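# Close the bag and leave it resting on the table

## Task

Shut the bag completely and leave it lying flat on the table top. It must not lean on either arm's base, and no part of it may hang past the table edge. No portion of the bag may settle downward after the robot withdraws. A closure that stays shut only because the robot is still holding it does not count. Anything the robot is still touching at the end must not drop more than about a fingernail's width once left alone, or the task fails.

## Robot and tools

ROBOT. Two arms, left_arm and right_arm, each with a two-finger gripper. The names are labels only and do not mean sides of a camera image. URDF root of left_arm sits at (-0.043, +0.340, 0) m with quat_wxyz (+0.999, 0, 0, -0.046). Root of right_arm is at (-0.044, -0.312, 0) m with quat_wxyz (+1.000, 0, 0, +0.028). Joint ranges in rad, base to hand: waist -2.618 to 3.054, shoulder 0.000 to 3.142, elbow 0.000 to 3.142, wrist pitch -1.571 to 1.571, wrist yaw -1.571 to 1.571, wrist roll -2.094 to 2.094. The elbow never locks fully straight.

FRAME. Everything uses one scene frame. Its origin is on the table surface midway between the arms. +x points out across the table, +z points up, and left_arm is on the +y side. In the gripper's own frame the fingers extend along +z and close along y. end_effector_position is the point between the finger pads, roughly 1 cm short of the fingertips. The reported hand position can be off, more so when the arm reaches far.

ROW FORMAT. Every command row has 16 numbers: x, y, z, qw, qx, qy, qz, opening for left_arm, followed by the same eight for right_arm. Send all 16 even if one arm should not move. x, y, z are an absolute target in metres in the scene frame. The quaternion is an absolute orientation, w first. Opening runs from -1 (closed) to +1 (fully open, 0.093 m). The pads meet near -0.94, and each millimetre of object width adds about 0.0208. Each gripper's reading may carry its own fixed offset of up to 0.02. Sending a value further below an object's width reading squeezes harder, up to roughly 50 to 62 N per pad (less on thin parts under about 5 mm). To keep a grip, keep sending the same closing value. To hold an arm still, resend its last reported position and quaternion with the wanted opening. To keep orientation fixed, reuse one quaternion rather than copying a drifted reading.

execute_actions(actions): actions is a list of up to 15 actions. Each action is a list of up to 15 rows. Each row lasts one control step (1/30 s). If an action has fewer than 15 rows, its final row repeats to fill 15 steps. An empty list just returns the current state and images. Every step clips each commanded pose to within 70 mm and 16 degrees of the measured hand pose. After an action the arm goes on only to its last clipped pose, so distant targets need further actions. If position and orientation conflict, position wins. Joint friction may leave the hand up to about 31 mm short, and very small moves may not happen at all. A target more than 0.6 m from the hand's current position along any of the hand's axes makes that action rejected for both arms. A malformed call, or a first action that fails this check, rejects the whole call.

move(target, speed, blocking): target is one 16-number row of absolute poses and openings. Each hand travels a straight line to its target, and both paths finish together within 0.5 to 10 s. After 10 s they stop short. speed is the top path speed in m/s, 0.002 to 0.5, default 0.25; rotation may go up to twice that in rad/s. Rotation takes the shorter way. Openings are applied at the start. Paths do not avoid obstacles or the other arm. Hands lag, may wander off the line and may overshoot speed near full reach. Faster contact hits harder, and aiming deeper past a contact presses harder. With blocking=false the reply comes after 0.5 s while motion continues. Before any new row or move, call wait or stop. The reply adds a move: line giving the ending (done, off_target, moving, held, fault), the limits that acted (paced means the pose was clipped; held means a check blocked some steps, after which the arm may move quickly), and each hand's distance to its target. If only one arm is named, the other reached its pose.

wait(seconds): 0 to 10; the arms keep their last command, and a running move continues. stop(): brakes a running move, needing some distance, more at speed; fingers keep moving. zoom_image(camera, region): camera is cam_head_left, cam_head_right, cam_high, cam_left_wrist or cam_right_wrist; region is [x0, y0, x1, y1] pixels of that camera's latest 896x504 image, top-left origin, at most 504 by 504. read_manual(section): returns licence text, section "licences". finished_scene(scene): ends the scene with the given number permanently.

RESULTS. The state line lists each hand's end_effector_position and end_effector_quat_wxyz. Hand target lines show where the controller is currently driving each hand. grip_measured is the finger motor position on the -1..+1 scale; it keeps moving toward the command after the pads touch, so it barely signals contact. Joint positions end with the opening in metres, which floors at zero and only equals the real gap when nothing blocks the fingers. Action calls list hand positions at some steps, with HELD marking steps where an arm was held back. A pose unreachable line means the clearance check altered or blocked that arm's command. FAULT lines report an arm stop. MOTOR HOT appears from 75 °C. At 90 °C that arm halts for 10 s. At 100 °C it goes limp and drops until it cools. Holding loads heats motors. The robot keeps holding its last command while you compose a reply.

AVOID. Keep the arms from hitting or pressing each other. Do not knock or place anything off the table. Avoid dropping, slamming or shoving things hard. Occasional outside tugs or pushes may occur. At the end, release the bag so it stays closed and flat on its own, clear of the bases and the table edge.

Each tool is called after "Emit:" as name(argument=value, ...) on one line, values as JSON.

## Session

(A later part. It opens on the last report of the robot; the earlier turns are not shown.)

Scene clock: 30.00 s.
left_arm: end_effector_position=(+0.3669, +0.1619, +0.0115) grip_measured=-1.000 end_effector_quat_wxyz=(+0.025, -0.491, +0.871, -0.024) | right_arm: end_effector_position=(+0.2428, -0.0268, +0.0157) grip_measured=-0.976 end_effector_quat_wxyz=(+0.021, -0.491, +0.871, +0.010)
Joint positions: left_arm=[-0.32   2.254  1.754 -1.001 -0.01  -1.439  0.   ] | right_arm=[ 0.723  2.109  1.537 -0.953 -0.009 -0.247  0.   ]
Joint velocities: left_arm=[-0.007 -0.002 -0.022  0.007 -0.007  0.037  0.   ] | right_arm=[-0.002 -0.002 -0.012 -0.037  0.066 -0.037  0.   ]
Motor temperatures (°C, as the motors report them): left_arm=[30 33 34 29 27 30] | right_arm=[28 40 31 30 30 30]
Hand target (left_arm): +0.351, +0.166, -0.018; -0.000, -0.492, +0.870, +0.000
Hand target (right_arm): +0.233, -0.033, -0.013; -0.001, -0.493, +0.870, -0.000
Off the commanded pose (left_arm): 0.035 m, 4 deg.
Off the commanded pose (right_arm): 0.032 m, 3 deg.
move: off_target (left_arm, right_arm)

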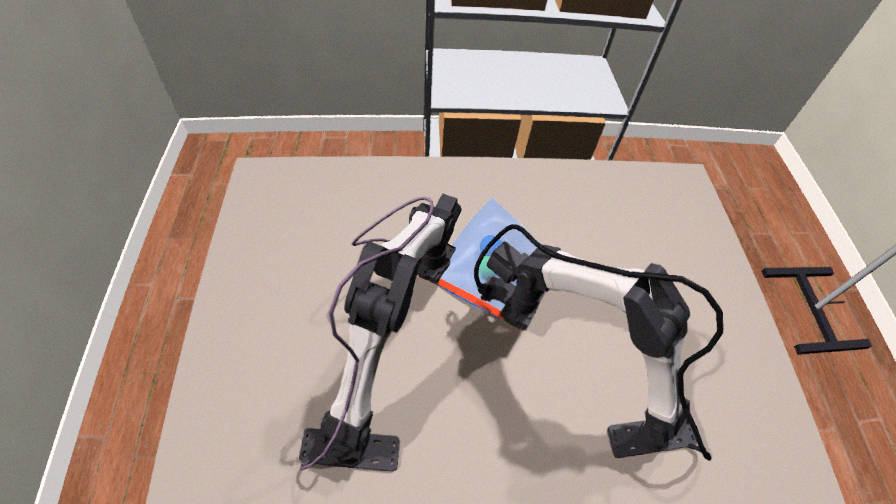

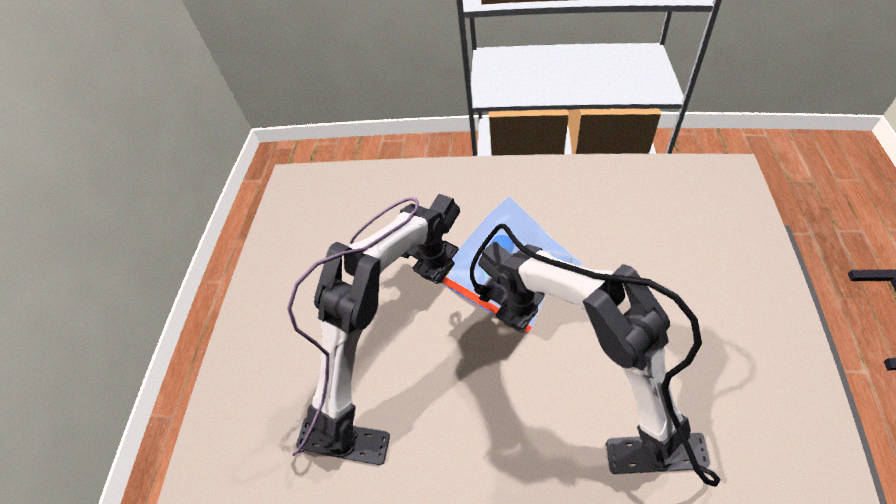

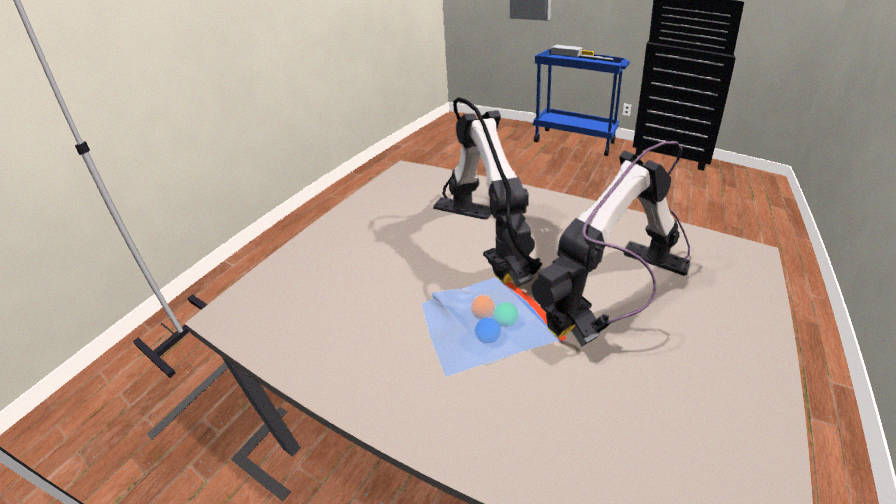

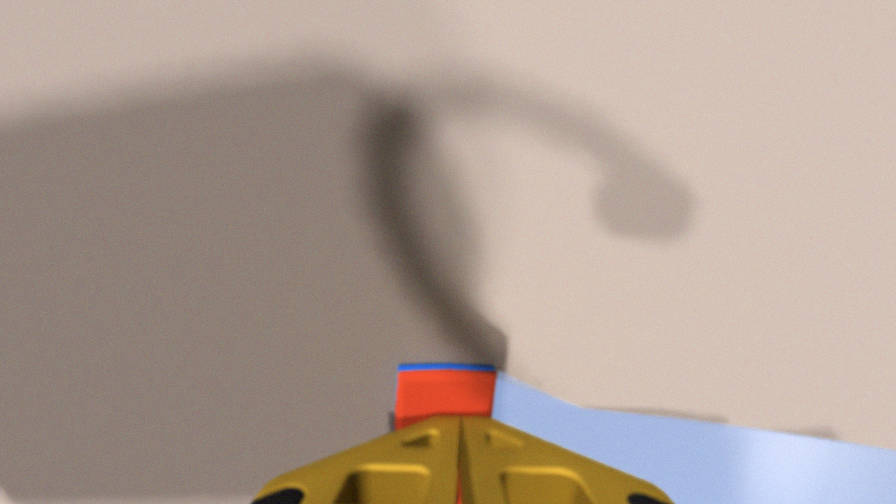

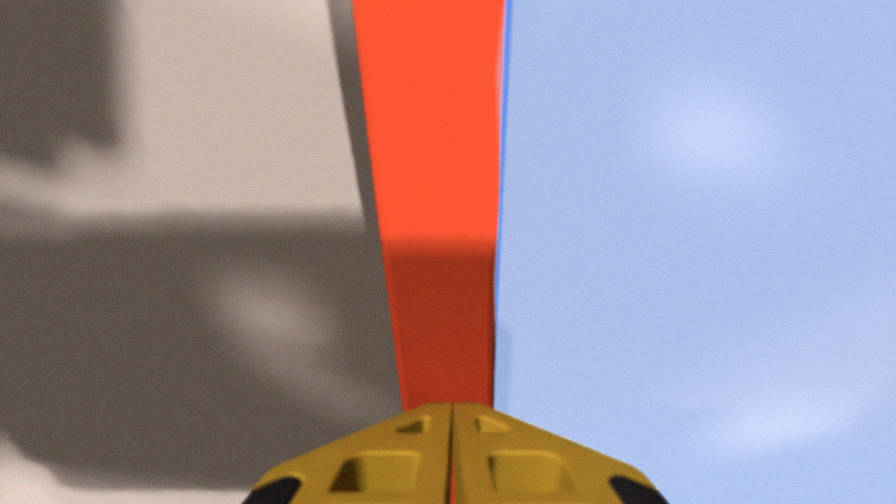

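Emit:
move(target=[0.353, 0.165, -0.02, 0, -0.4924, 0.8704, 0, -1, 0.2735, 0.038, -0.015, 0, -0.4924, 0.8704, 0, -1], speed=0.04)

Scene clock: 34.17 s.
left_arm: end_effector_position=(+0.3684, +0.1612, +0.0114) grip_measured=-1.000 end_effector_quat_wxyz=(+0.027, -0.491, +0.871, -0.027) | right_arm: end_effector_position=(+0.2748, +0.0301, +0.0167) grip_measured=-0.976 end_effector_quat_wxyz=(+0.013, -0.488, +0.873, +0.002)
Joint positions: left_arm=[-0.32   2.254  1.754 -0.995 -0.01  -1.439  0.   ] | right_arm=[ 0.766  2.385  2.003 -1.163  0.005 -0.198  0.   ]
Joint velocities: left_arm=[-0.002 -0.002 -0.002  0.066  0.051  0.022  0.   ] | right_arm=[ 0.002  0.022  0.017 -0.007  0.051  0.022  0.   ]
Motor temperatures (°C, as the motors report them): left_arm=[30 34 34 29 27 30] | right_arm=[28 40 31 30 30 30]
Hand target (left_arm): +0.352, +0.166, -0.018; -0.000, -0.492, +0.871, +0.000
Hand target (right_arm): +0.272, +0.037, -0.014; -0.000, -0.492, +0.871, +0.000
Off the commanded pose (left_arm): 0.035 m, 4 deg.
Off the commanded pose (right_arm): 0.033 m, 2 deg.
move: off_target (left_arm, right_arm)

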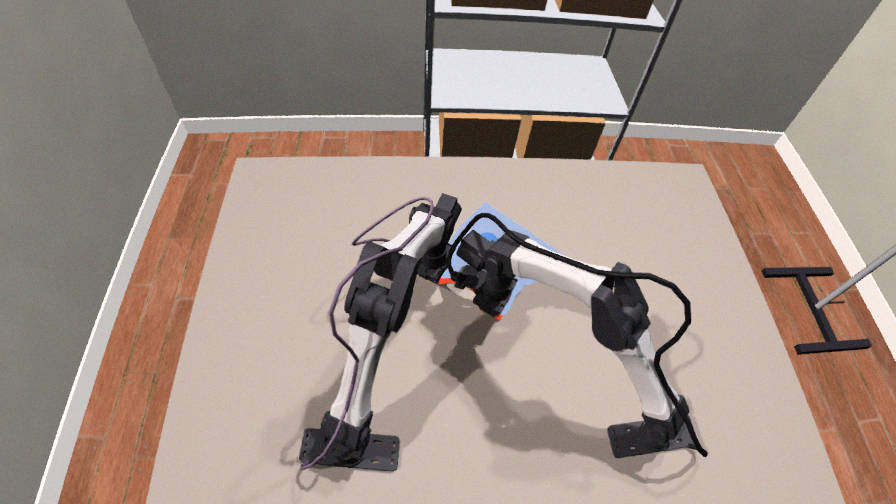

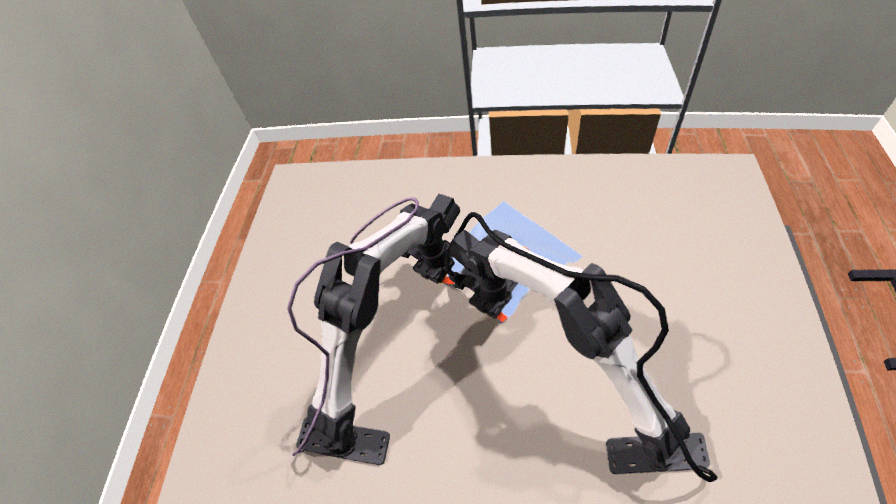

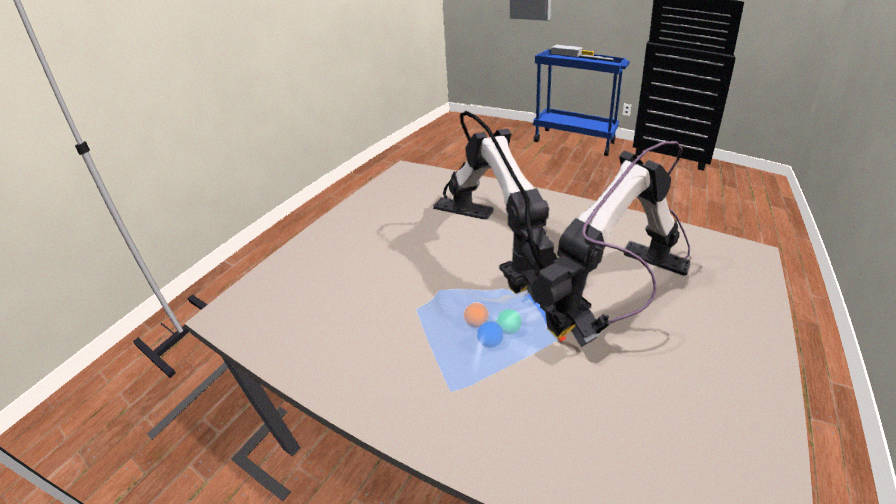

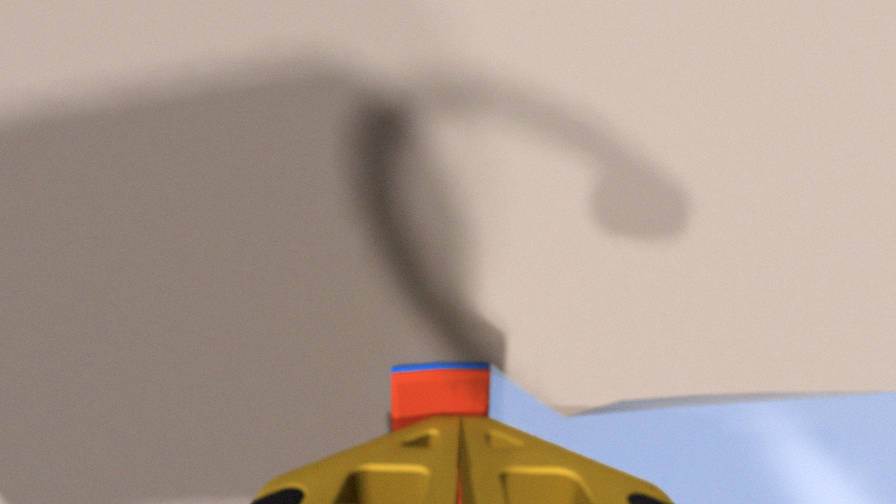

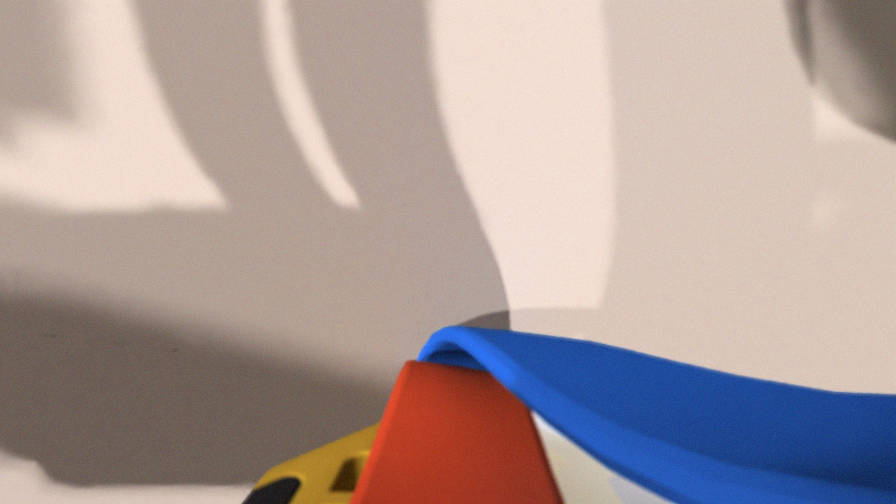

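Emit:
move(target=[0.353, 0.165, -0.02, 0, -0.4924, 0.8704, 0, -1, 0.228, -0.042, -0.015, 0, -0.4924, 0.8704, 0, -1], speed=0.05)

Scene clock: 36.73 s.
left_arm: end_effector_position=(+0.3686, +0.1611, +0.0115) grip_measured=-1.000 end_effector_quat_wxyz=(+0.027, -0.491, +0.871, -0.027) | right_arm: end_effector_position=(+0.2514, -0.0102, +0.0158) grip_measured=-0.976 end_effector_quat_wxyz=(+0.070, -0.494, +0.866, +0.022)
Joint positions: left_arm=[-0.32   2.254  1.754 -0.993 -0.01  -1.439  0.   ] | right_arm=[ 0.738  2.088  1.494 -0.83  -0.005 -0.242  0.   ]
Joint velocities: left_arm=[-0.017  0.002  0.012 -0.007 -0.066  0.007  0.   ] | right_arm=[ 0.017  0.002 -0.007 -0.007 -0.022  0.037  0.   ]
Motor temperatures (°C, as the motors report them): left_arm=[30 35 34 29 27 30] | right_arm=[28 41 31 30 30 30]
Hand target (left_arm): +0.352, +0.166, -0.018; -0.000, -0.492, +0.871, +0.000
Hand target (right_arm): +0.228, -0.042, -0.012; +0.000, -0.493, +0.870, +0.001
Off the commanded pose (left_arm): 0.035 m, 4 deg.
Off the commanded pose (right_arm): 0.050 m, 8 deg.
move: off_target (left_arm, right_arm)

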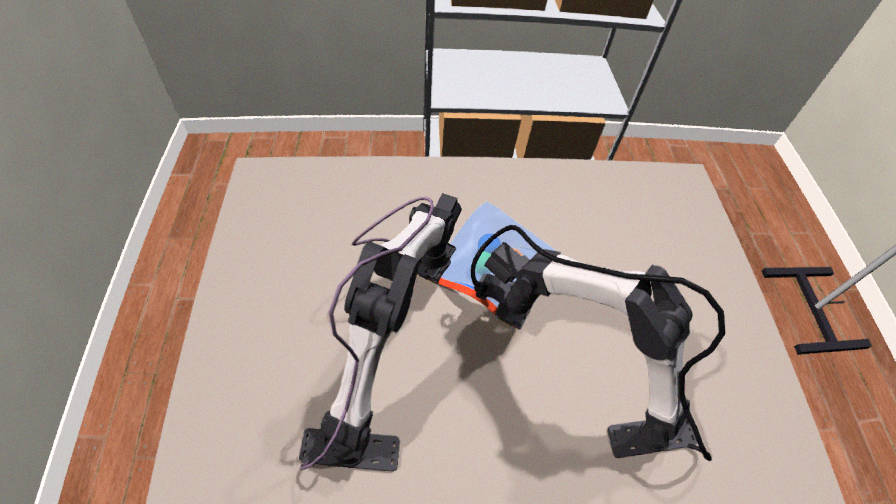

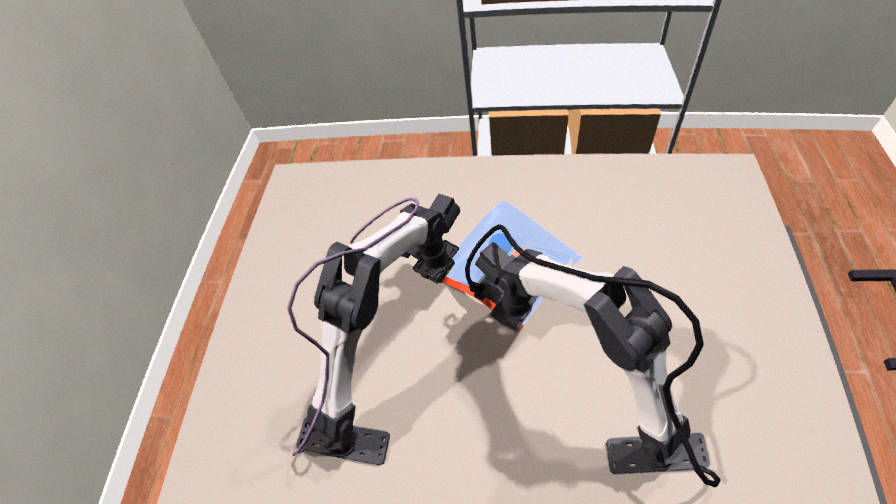

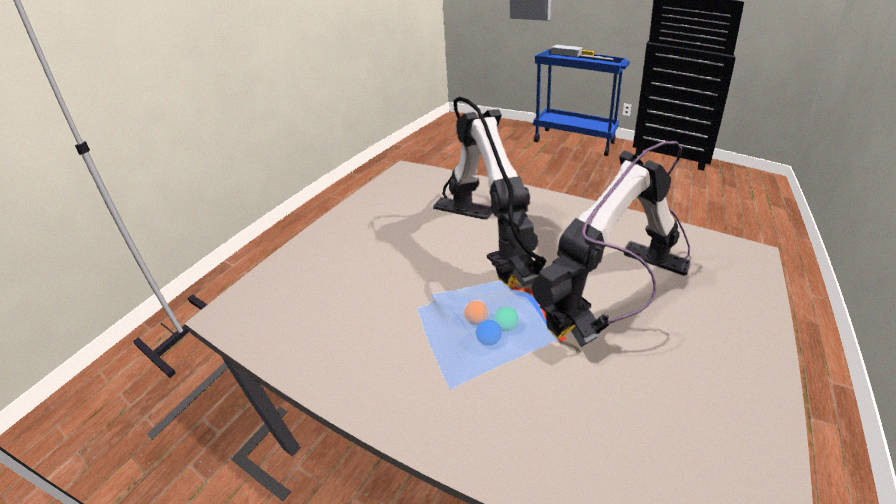

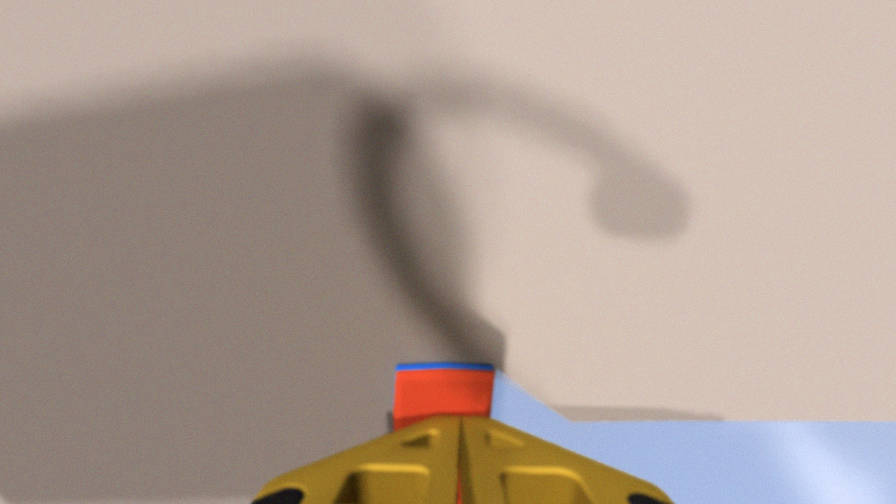

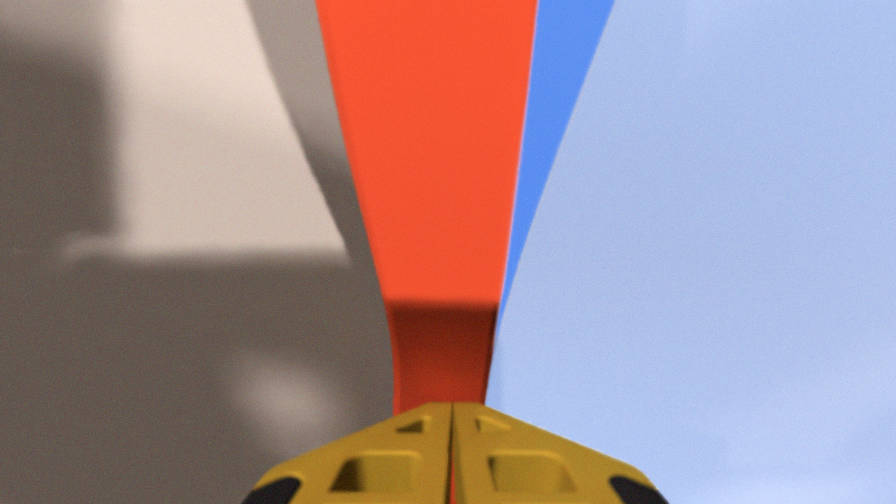

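Emit:
move(target=[0.353, 0.165, -0.02, 0, -0.4924, 0.8704, 0, -1, 0.222, -0.052, 0.0, 0, -0.4924, 0.8704, 0, -1], speed=0.05)

Scene clock: 39.73 s.
left_arm: end_effector_position=(+0.3688, +0.1611, +0.0115) grip_measured=-1.000 end_effector_quat_wxyz=(+0.027, -0.491, +0.871, -0.028) | right_arm: end_effector_position=(+0.2423, -0.0254, +0.0163) grip_measured=-0.976 end_effector_quat_wxyz=(+0.054, -0.493, +0.868, +0.018)
Joint positions: left_arm=[-0.32   2.254  1.754 -0.993 -0.01  -1.439  0.   ] | right_arm=[ 0.728  2.053  1.446 -0.85  -0.005 -0.25   0.   ]
Joint velocities: left_arm=[ 0.002  0.007  0.007 -0.022 -0.051 -0.037  0.   ] | right_arm=[ 0.007 -0.007 -0.007  0.022 -0.007 -0.022  0.   ]
Motor temperatures (°C, as the motors report them): left_arm=[30 36 34 29 27 30] | right_arm=[28 42 31 30 30 30]
Hand target (left_arm): +0.352, +0.166, -0.018; -0.000, -0.492, +0.871, +0.000
Hand target (right_arm): +0.223, -0.051, +0.001; -0.000, -0.492, +0.871, +0.001
Off the commanded pose (left_arm): 0.035 m, 4 deg.
Off the commanded pose (right_arm): 0.037 m, 7 deg.
move: off_target (left_arm, right_arm)

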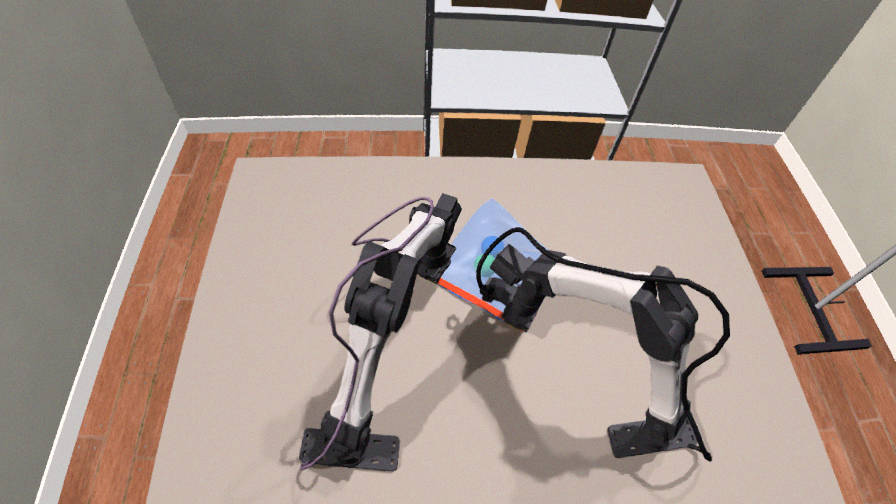

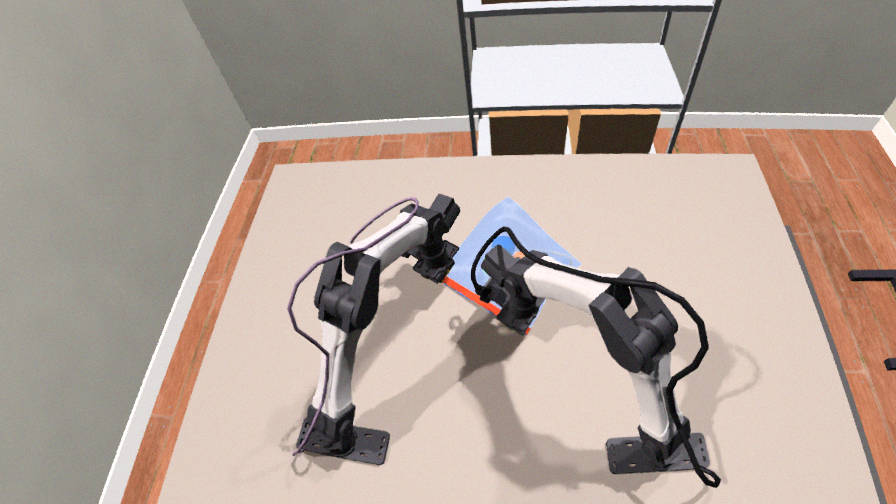

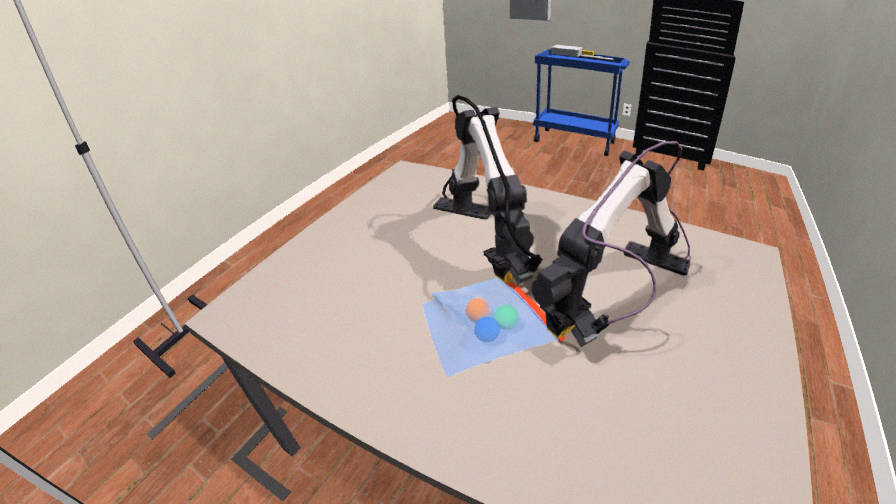

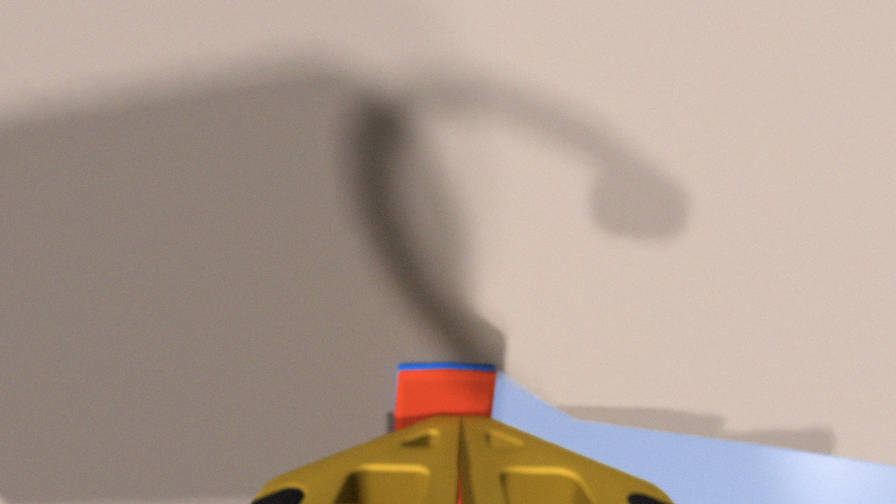

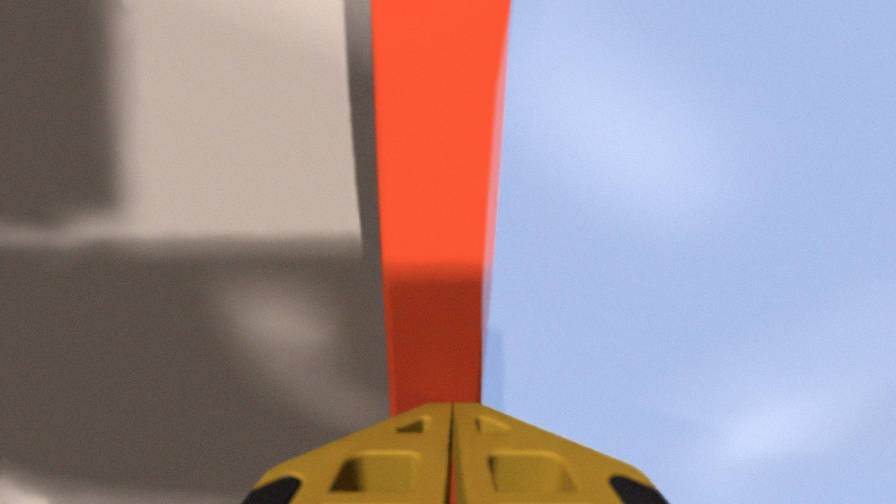

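Emit:
move(target=[0.350, 0.147, 0.06, 0, -0.4924, 0.8704, 0, -1, 0.232, -0.034, -0.01, 0, -0.4924, 0.8704, 0, -1], speed=0.1)

Scene clock: 43.20 s.
left_arm: end_effector_position=(+0.3508, +0.1517, +0.0553) grip_measured=-1.000 end_effector_quat_wxyz=(+0.003, -0.491, +0.871, +0.005) | right_arm: end_effector_position=(+0.2429, -0.0247, +0.0157) grip_measured=-0.976 end_effector_quat_wxyz=(+0.045, -0.493, +0.869, +0.015)
Joint positions: left_arm=[-0.356  2.253  1.93  -1.252 -0.01  -1.476  0.   ] | right_arm=[ 0.728  2.072  1.476 -0.879 -0.005 -0.247  0.   ]
Joint velocities: left_arm=[ 0.012  0.012 -0.002 -0.066 -0.022 -0.095  0.   ] | right_arm=[-0.002 -0.002 -0.002 -0.051  0.066  0.066  0.   ]
Motor temperatures (°C, as the motors report them): left_arm=[30 37 34 29 27 30] | right_arm=[28 42 31 30 30 30]
Hand target (left_arm): +0.351, +0.147, +0.060; +0.001, -0.492, +0.871, -0.000
Hand target (right_arm): +0.232, -0.035, -0.009; +0.001, -0.492, +0.871, +0.000
Off the commanded pose (left_arm): 0.007 m, 1 deg.
Off the commanded pose (right_arm): 0.029 m, 5 deg.
move: off_target (right_arm)

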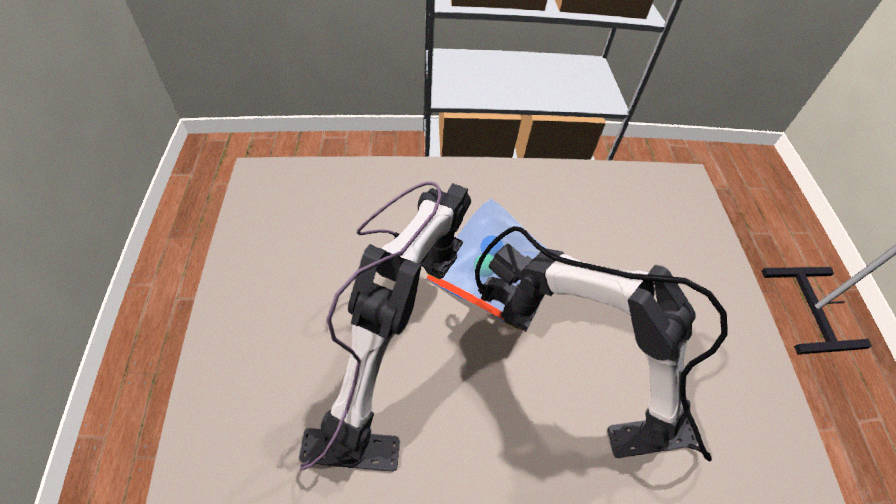

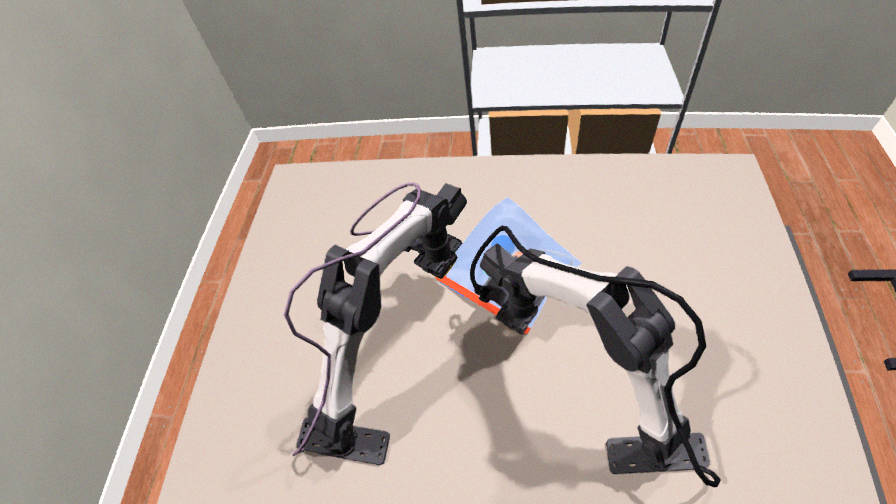

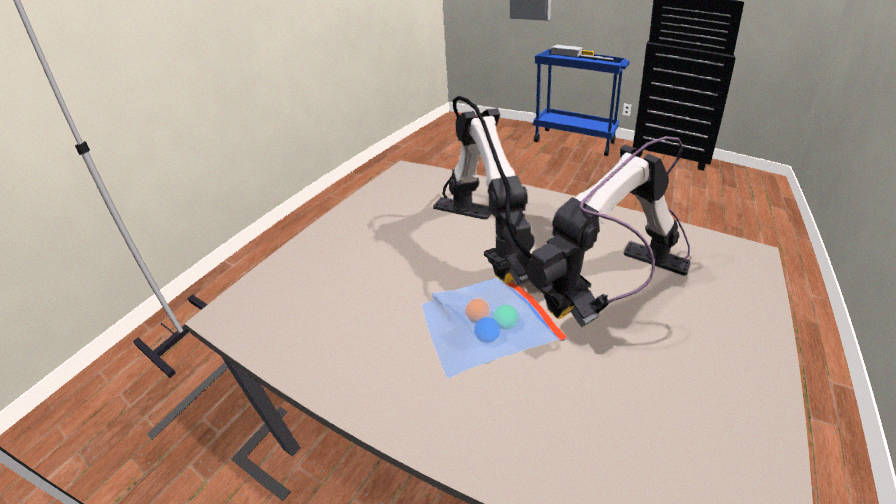

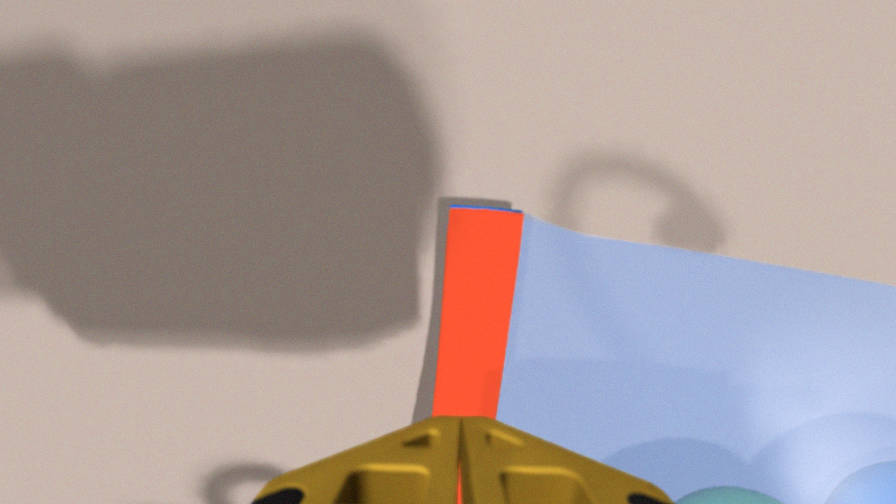

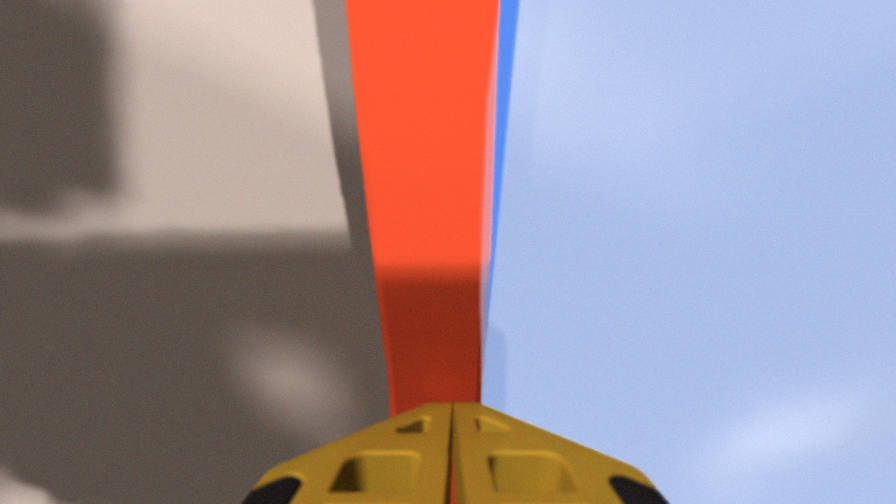

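Emit:
move(target=[0.349, 0.147, -0.018, 0, -0.4924, 0.8704, 0, -1, 0.232, -0.034, -0.01, 0, -0.4924, 0.8704, 0, -1], speed=0.08)

Scene clock: 45.33 s.
left_arm: end_effector_position=(+0.3604, +0.1468, +0.0116) grip_measured=-1.000 end_effector_quat_wxyz=(+0.020, -0.492, +0.870, -0.020) | right_arm: end_effector_position=(+0.2430, -0.0247, +0.0159) grip_measured=-0.976 end_effector_quat_wxyz=(+0.046, -0.493, +0.869, +0.015)
Joint positions: left_arm=[-0.356  2.268  1.779 -1.026 -0.009 -1.478  0.   ] | right_arm=[ 0.728  2.072  1.476 -0.879 -0.005 -0.247  0.   ]
Joint velocities: left_arm=[-0.002 -0.012 -0.012  0.022  0.022  0.007  0.   ] | right_arm=[-0.017 -0.017 -0.012  0.022 -0.007 -0.007  0.   ]
Motor temperatures (°C, as the motors report them): left_arm=[30 37 34 29 27 30] | right_arm=[28 42 31 30 30 30]
Hand target (left_arm): +0.347, +0.148, -0.016; -0.000, -0.492, +0.870, +0.000
Hand target (right_arm): +0.232, -0.035, -0.009; +0.000, -0.492, +0.870, +0.000
Off the commanded pose (left_arm): 0.032 m, 3 deg.
Off the commanded pose (right_arm): 0.030 m, 6 deg.
move: off_target (left_arm, right_arm)

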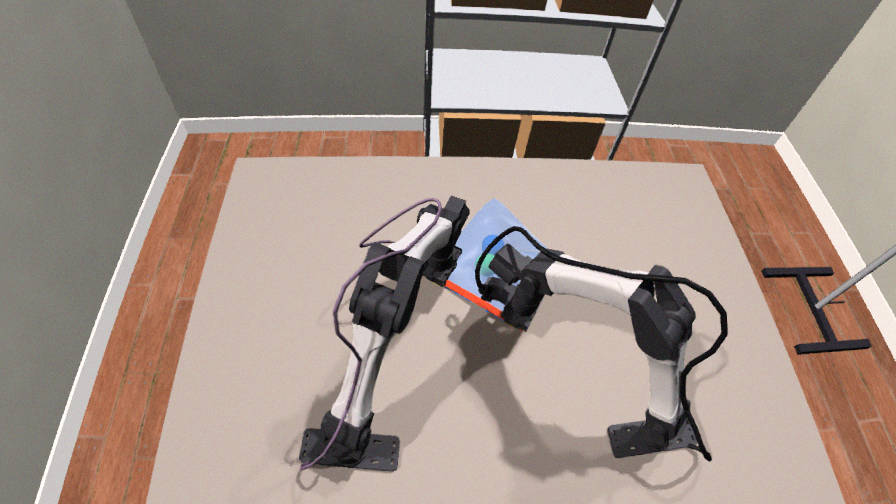

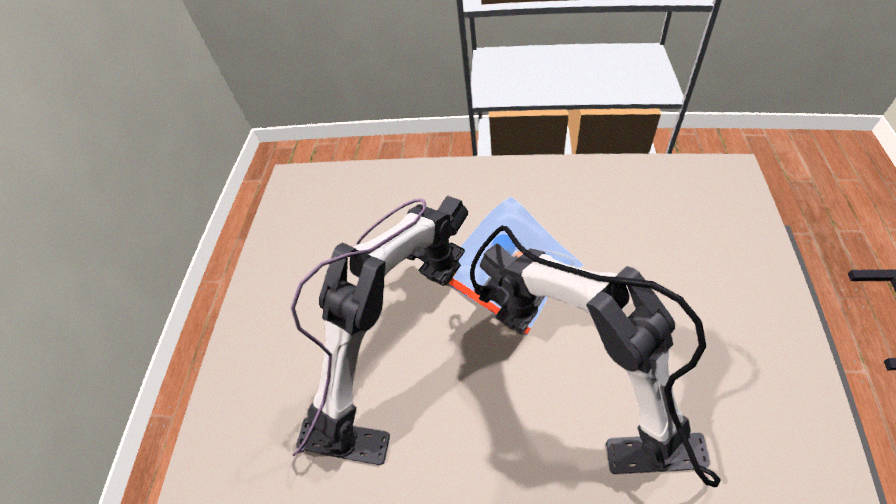

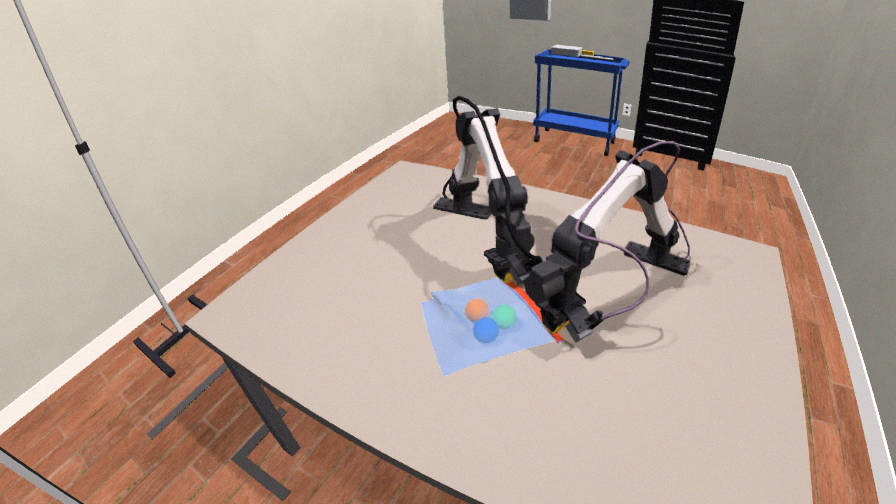

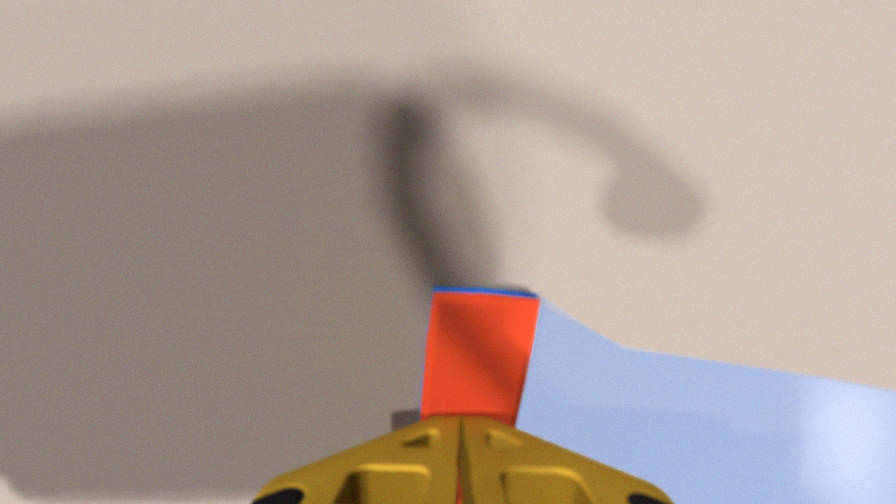

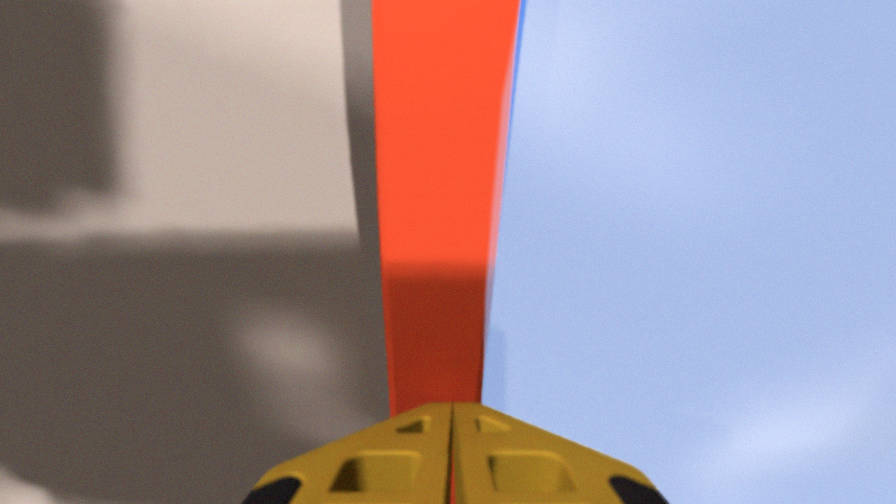

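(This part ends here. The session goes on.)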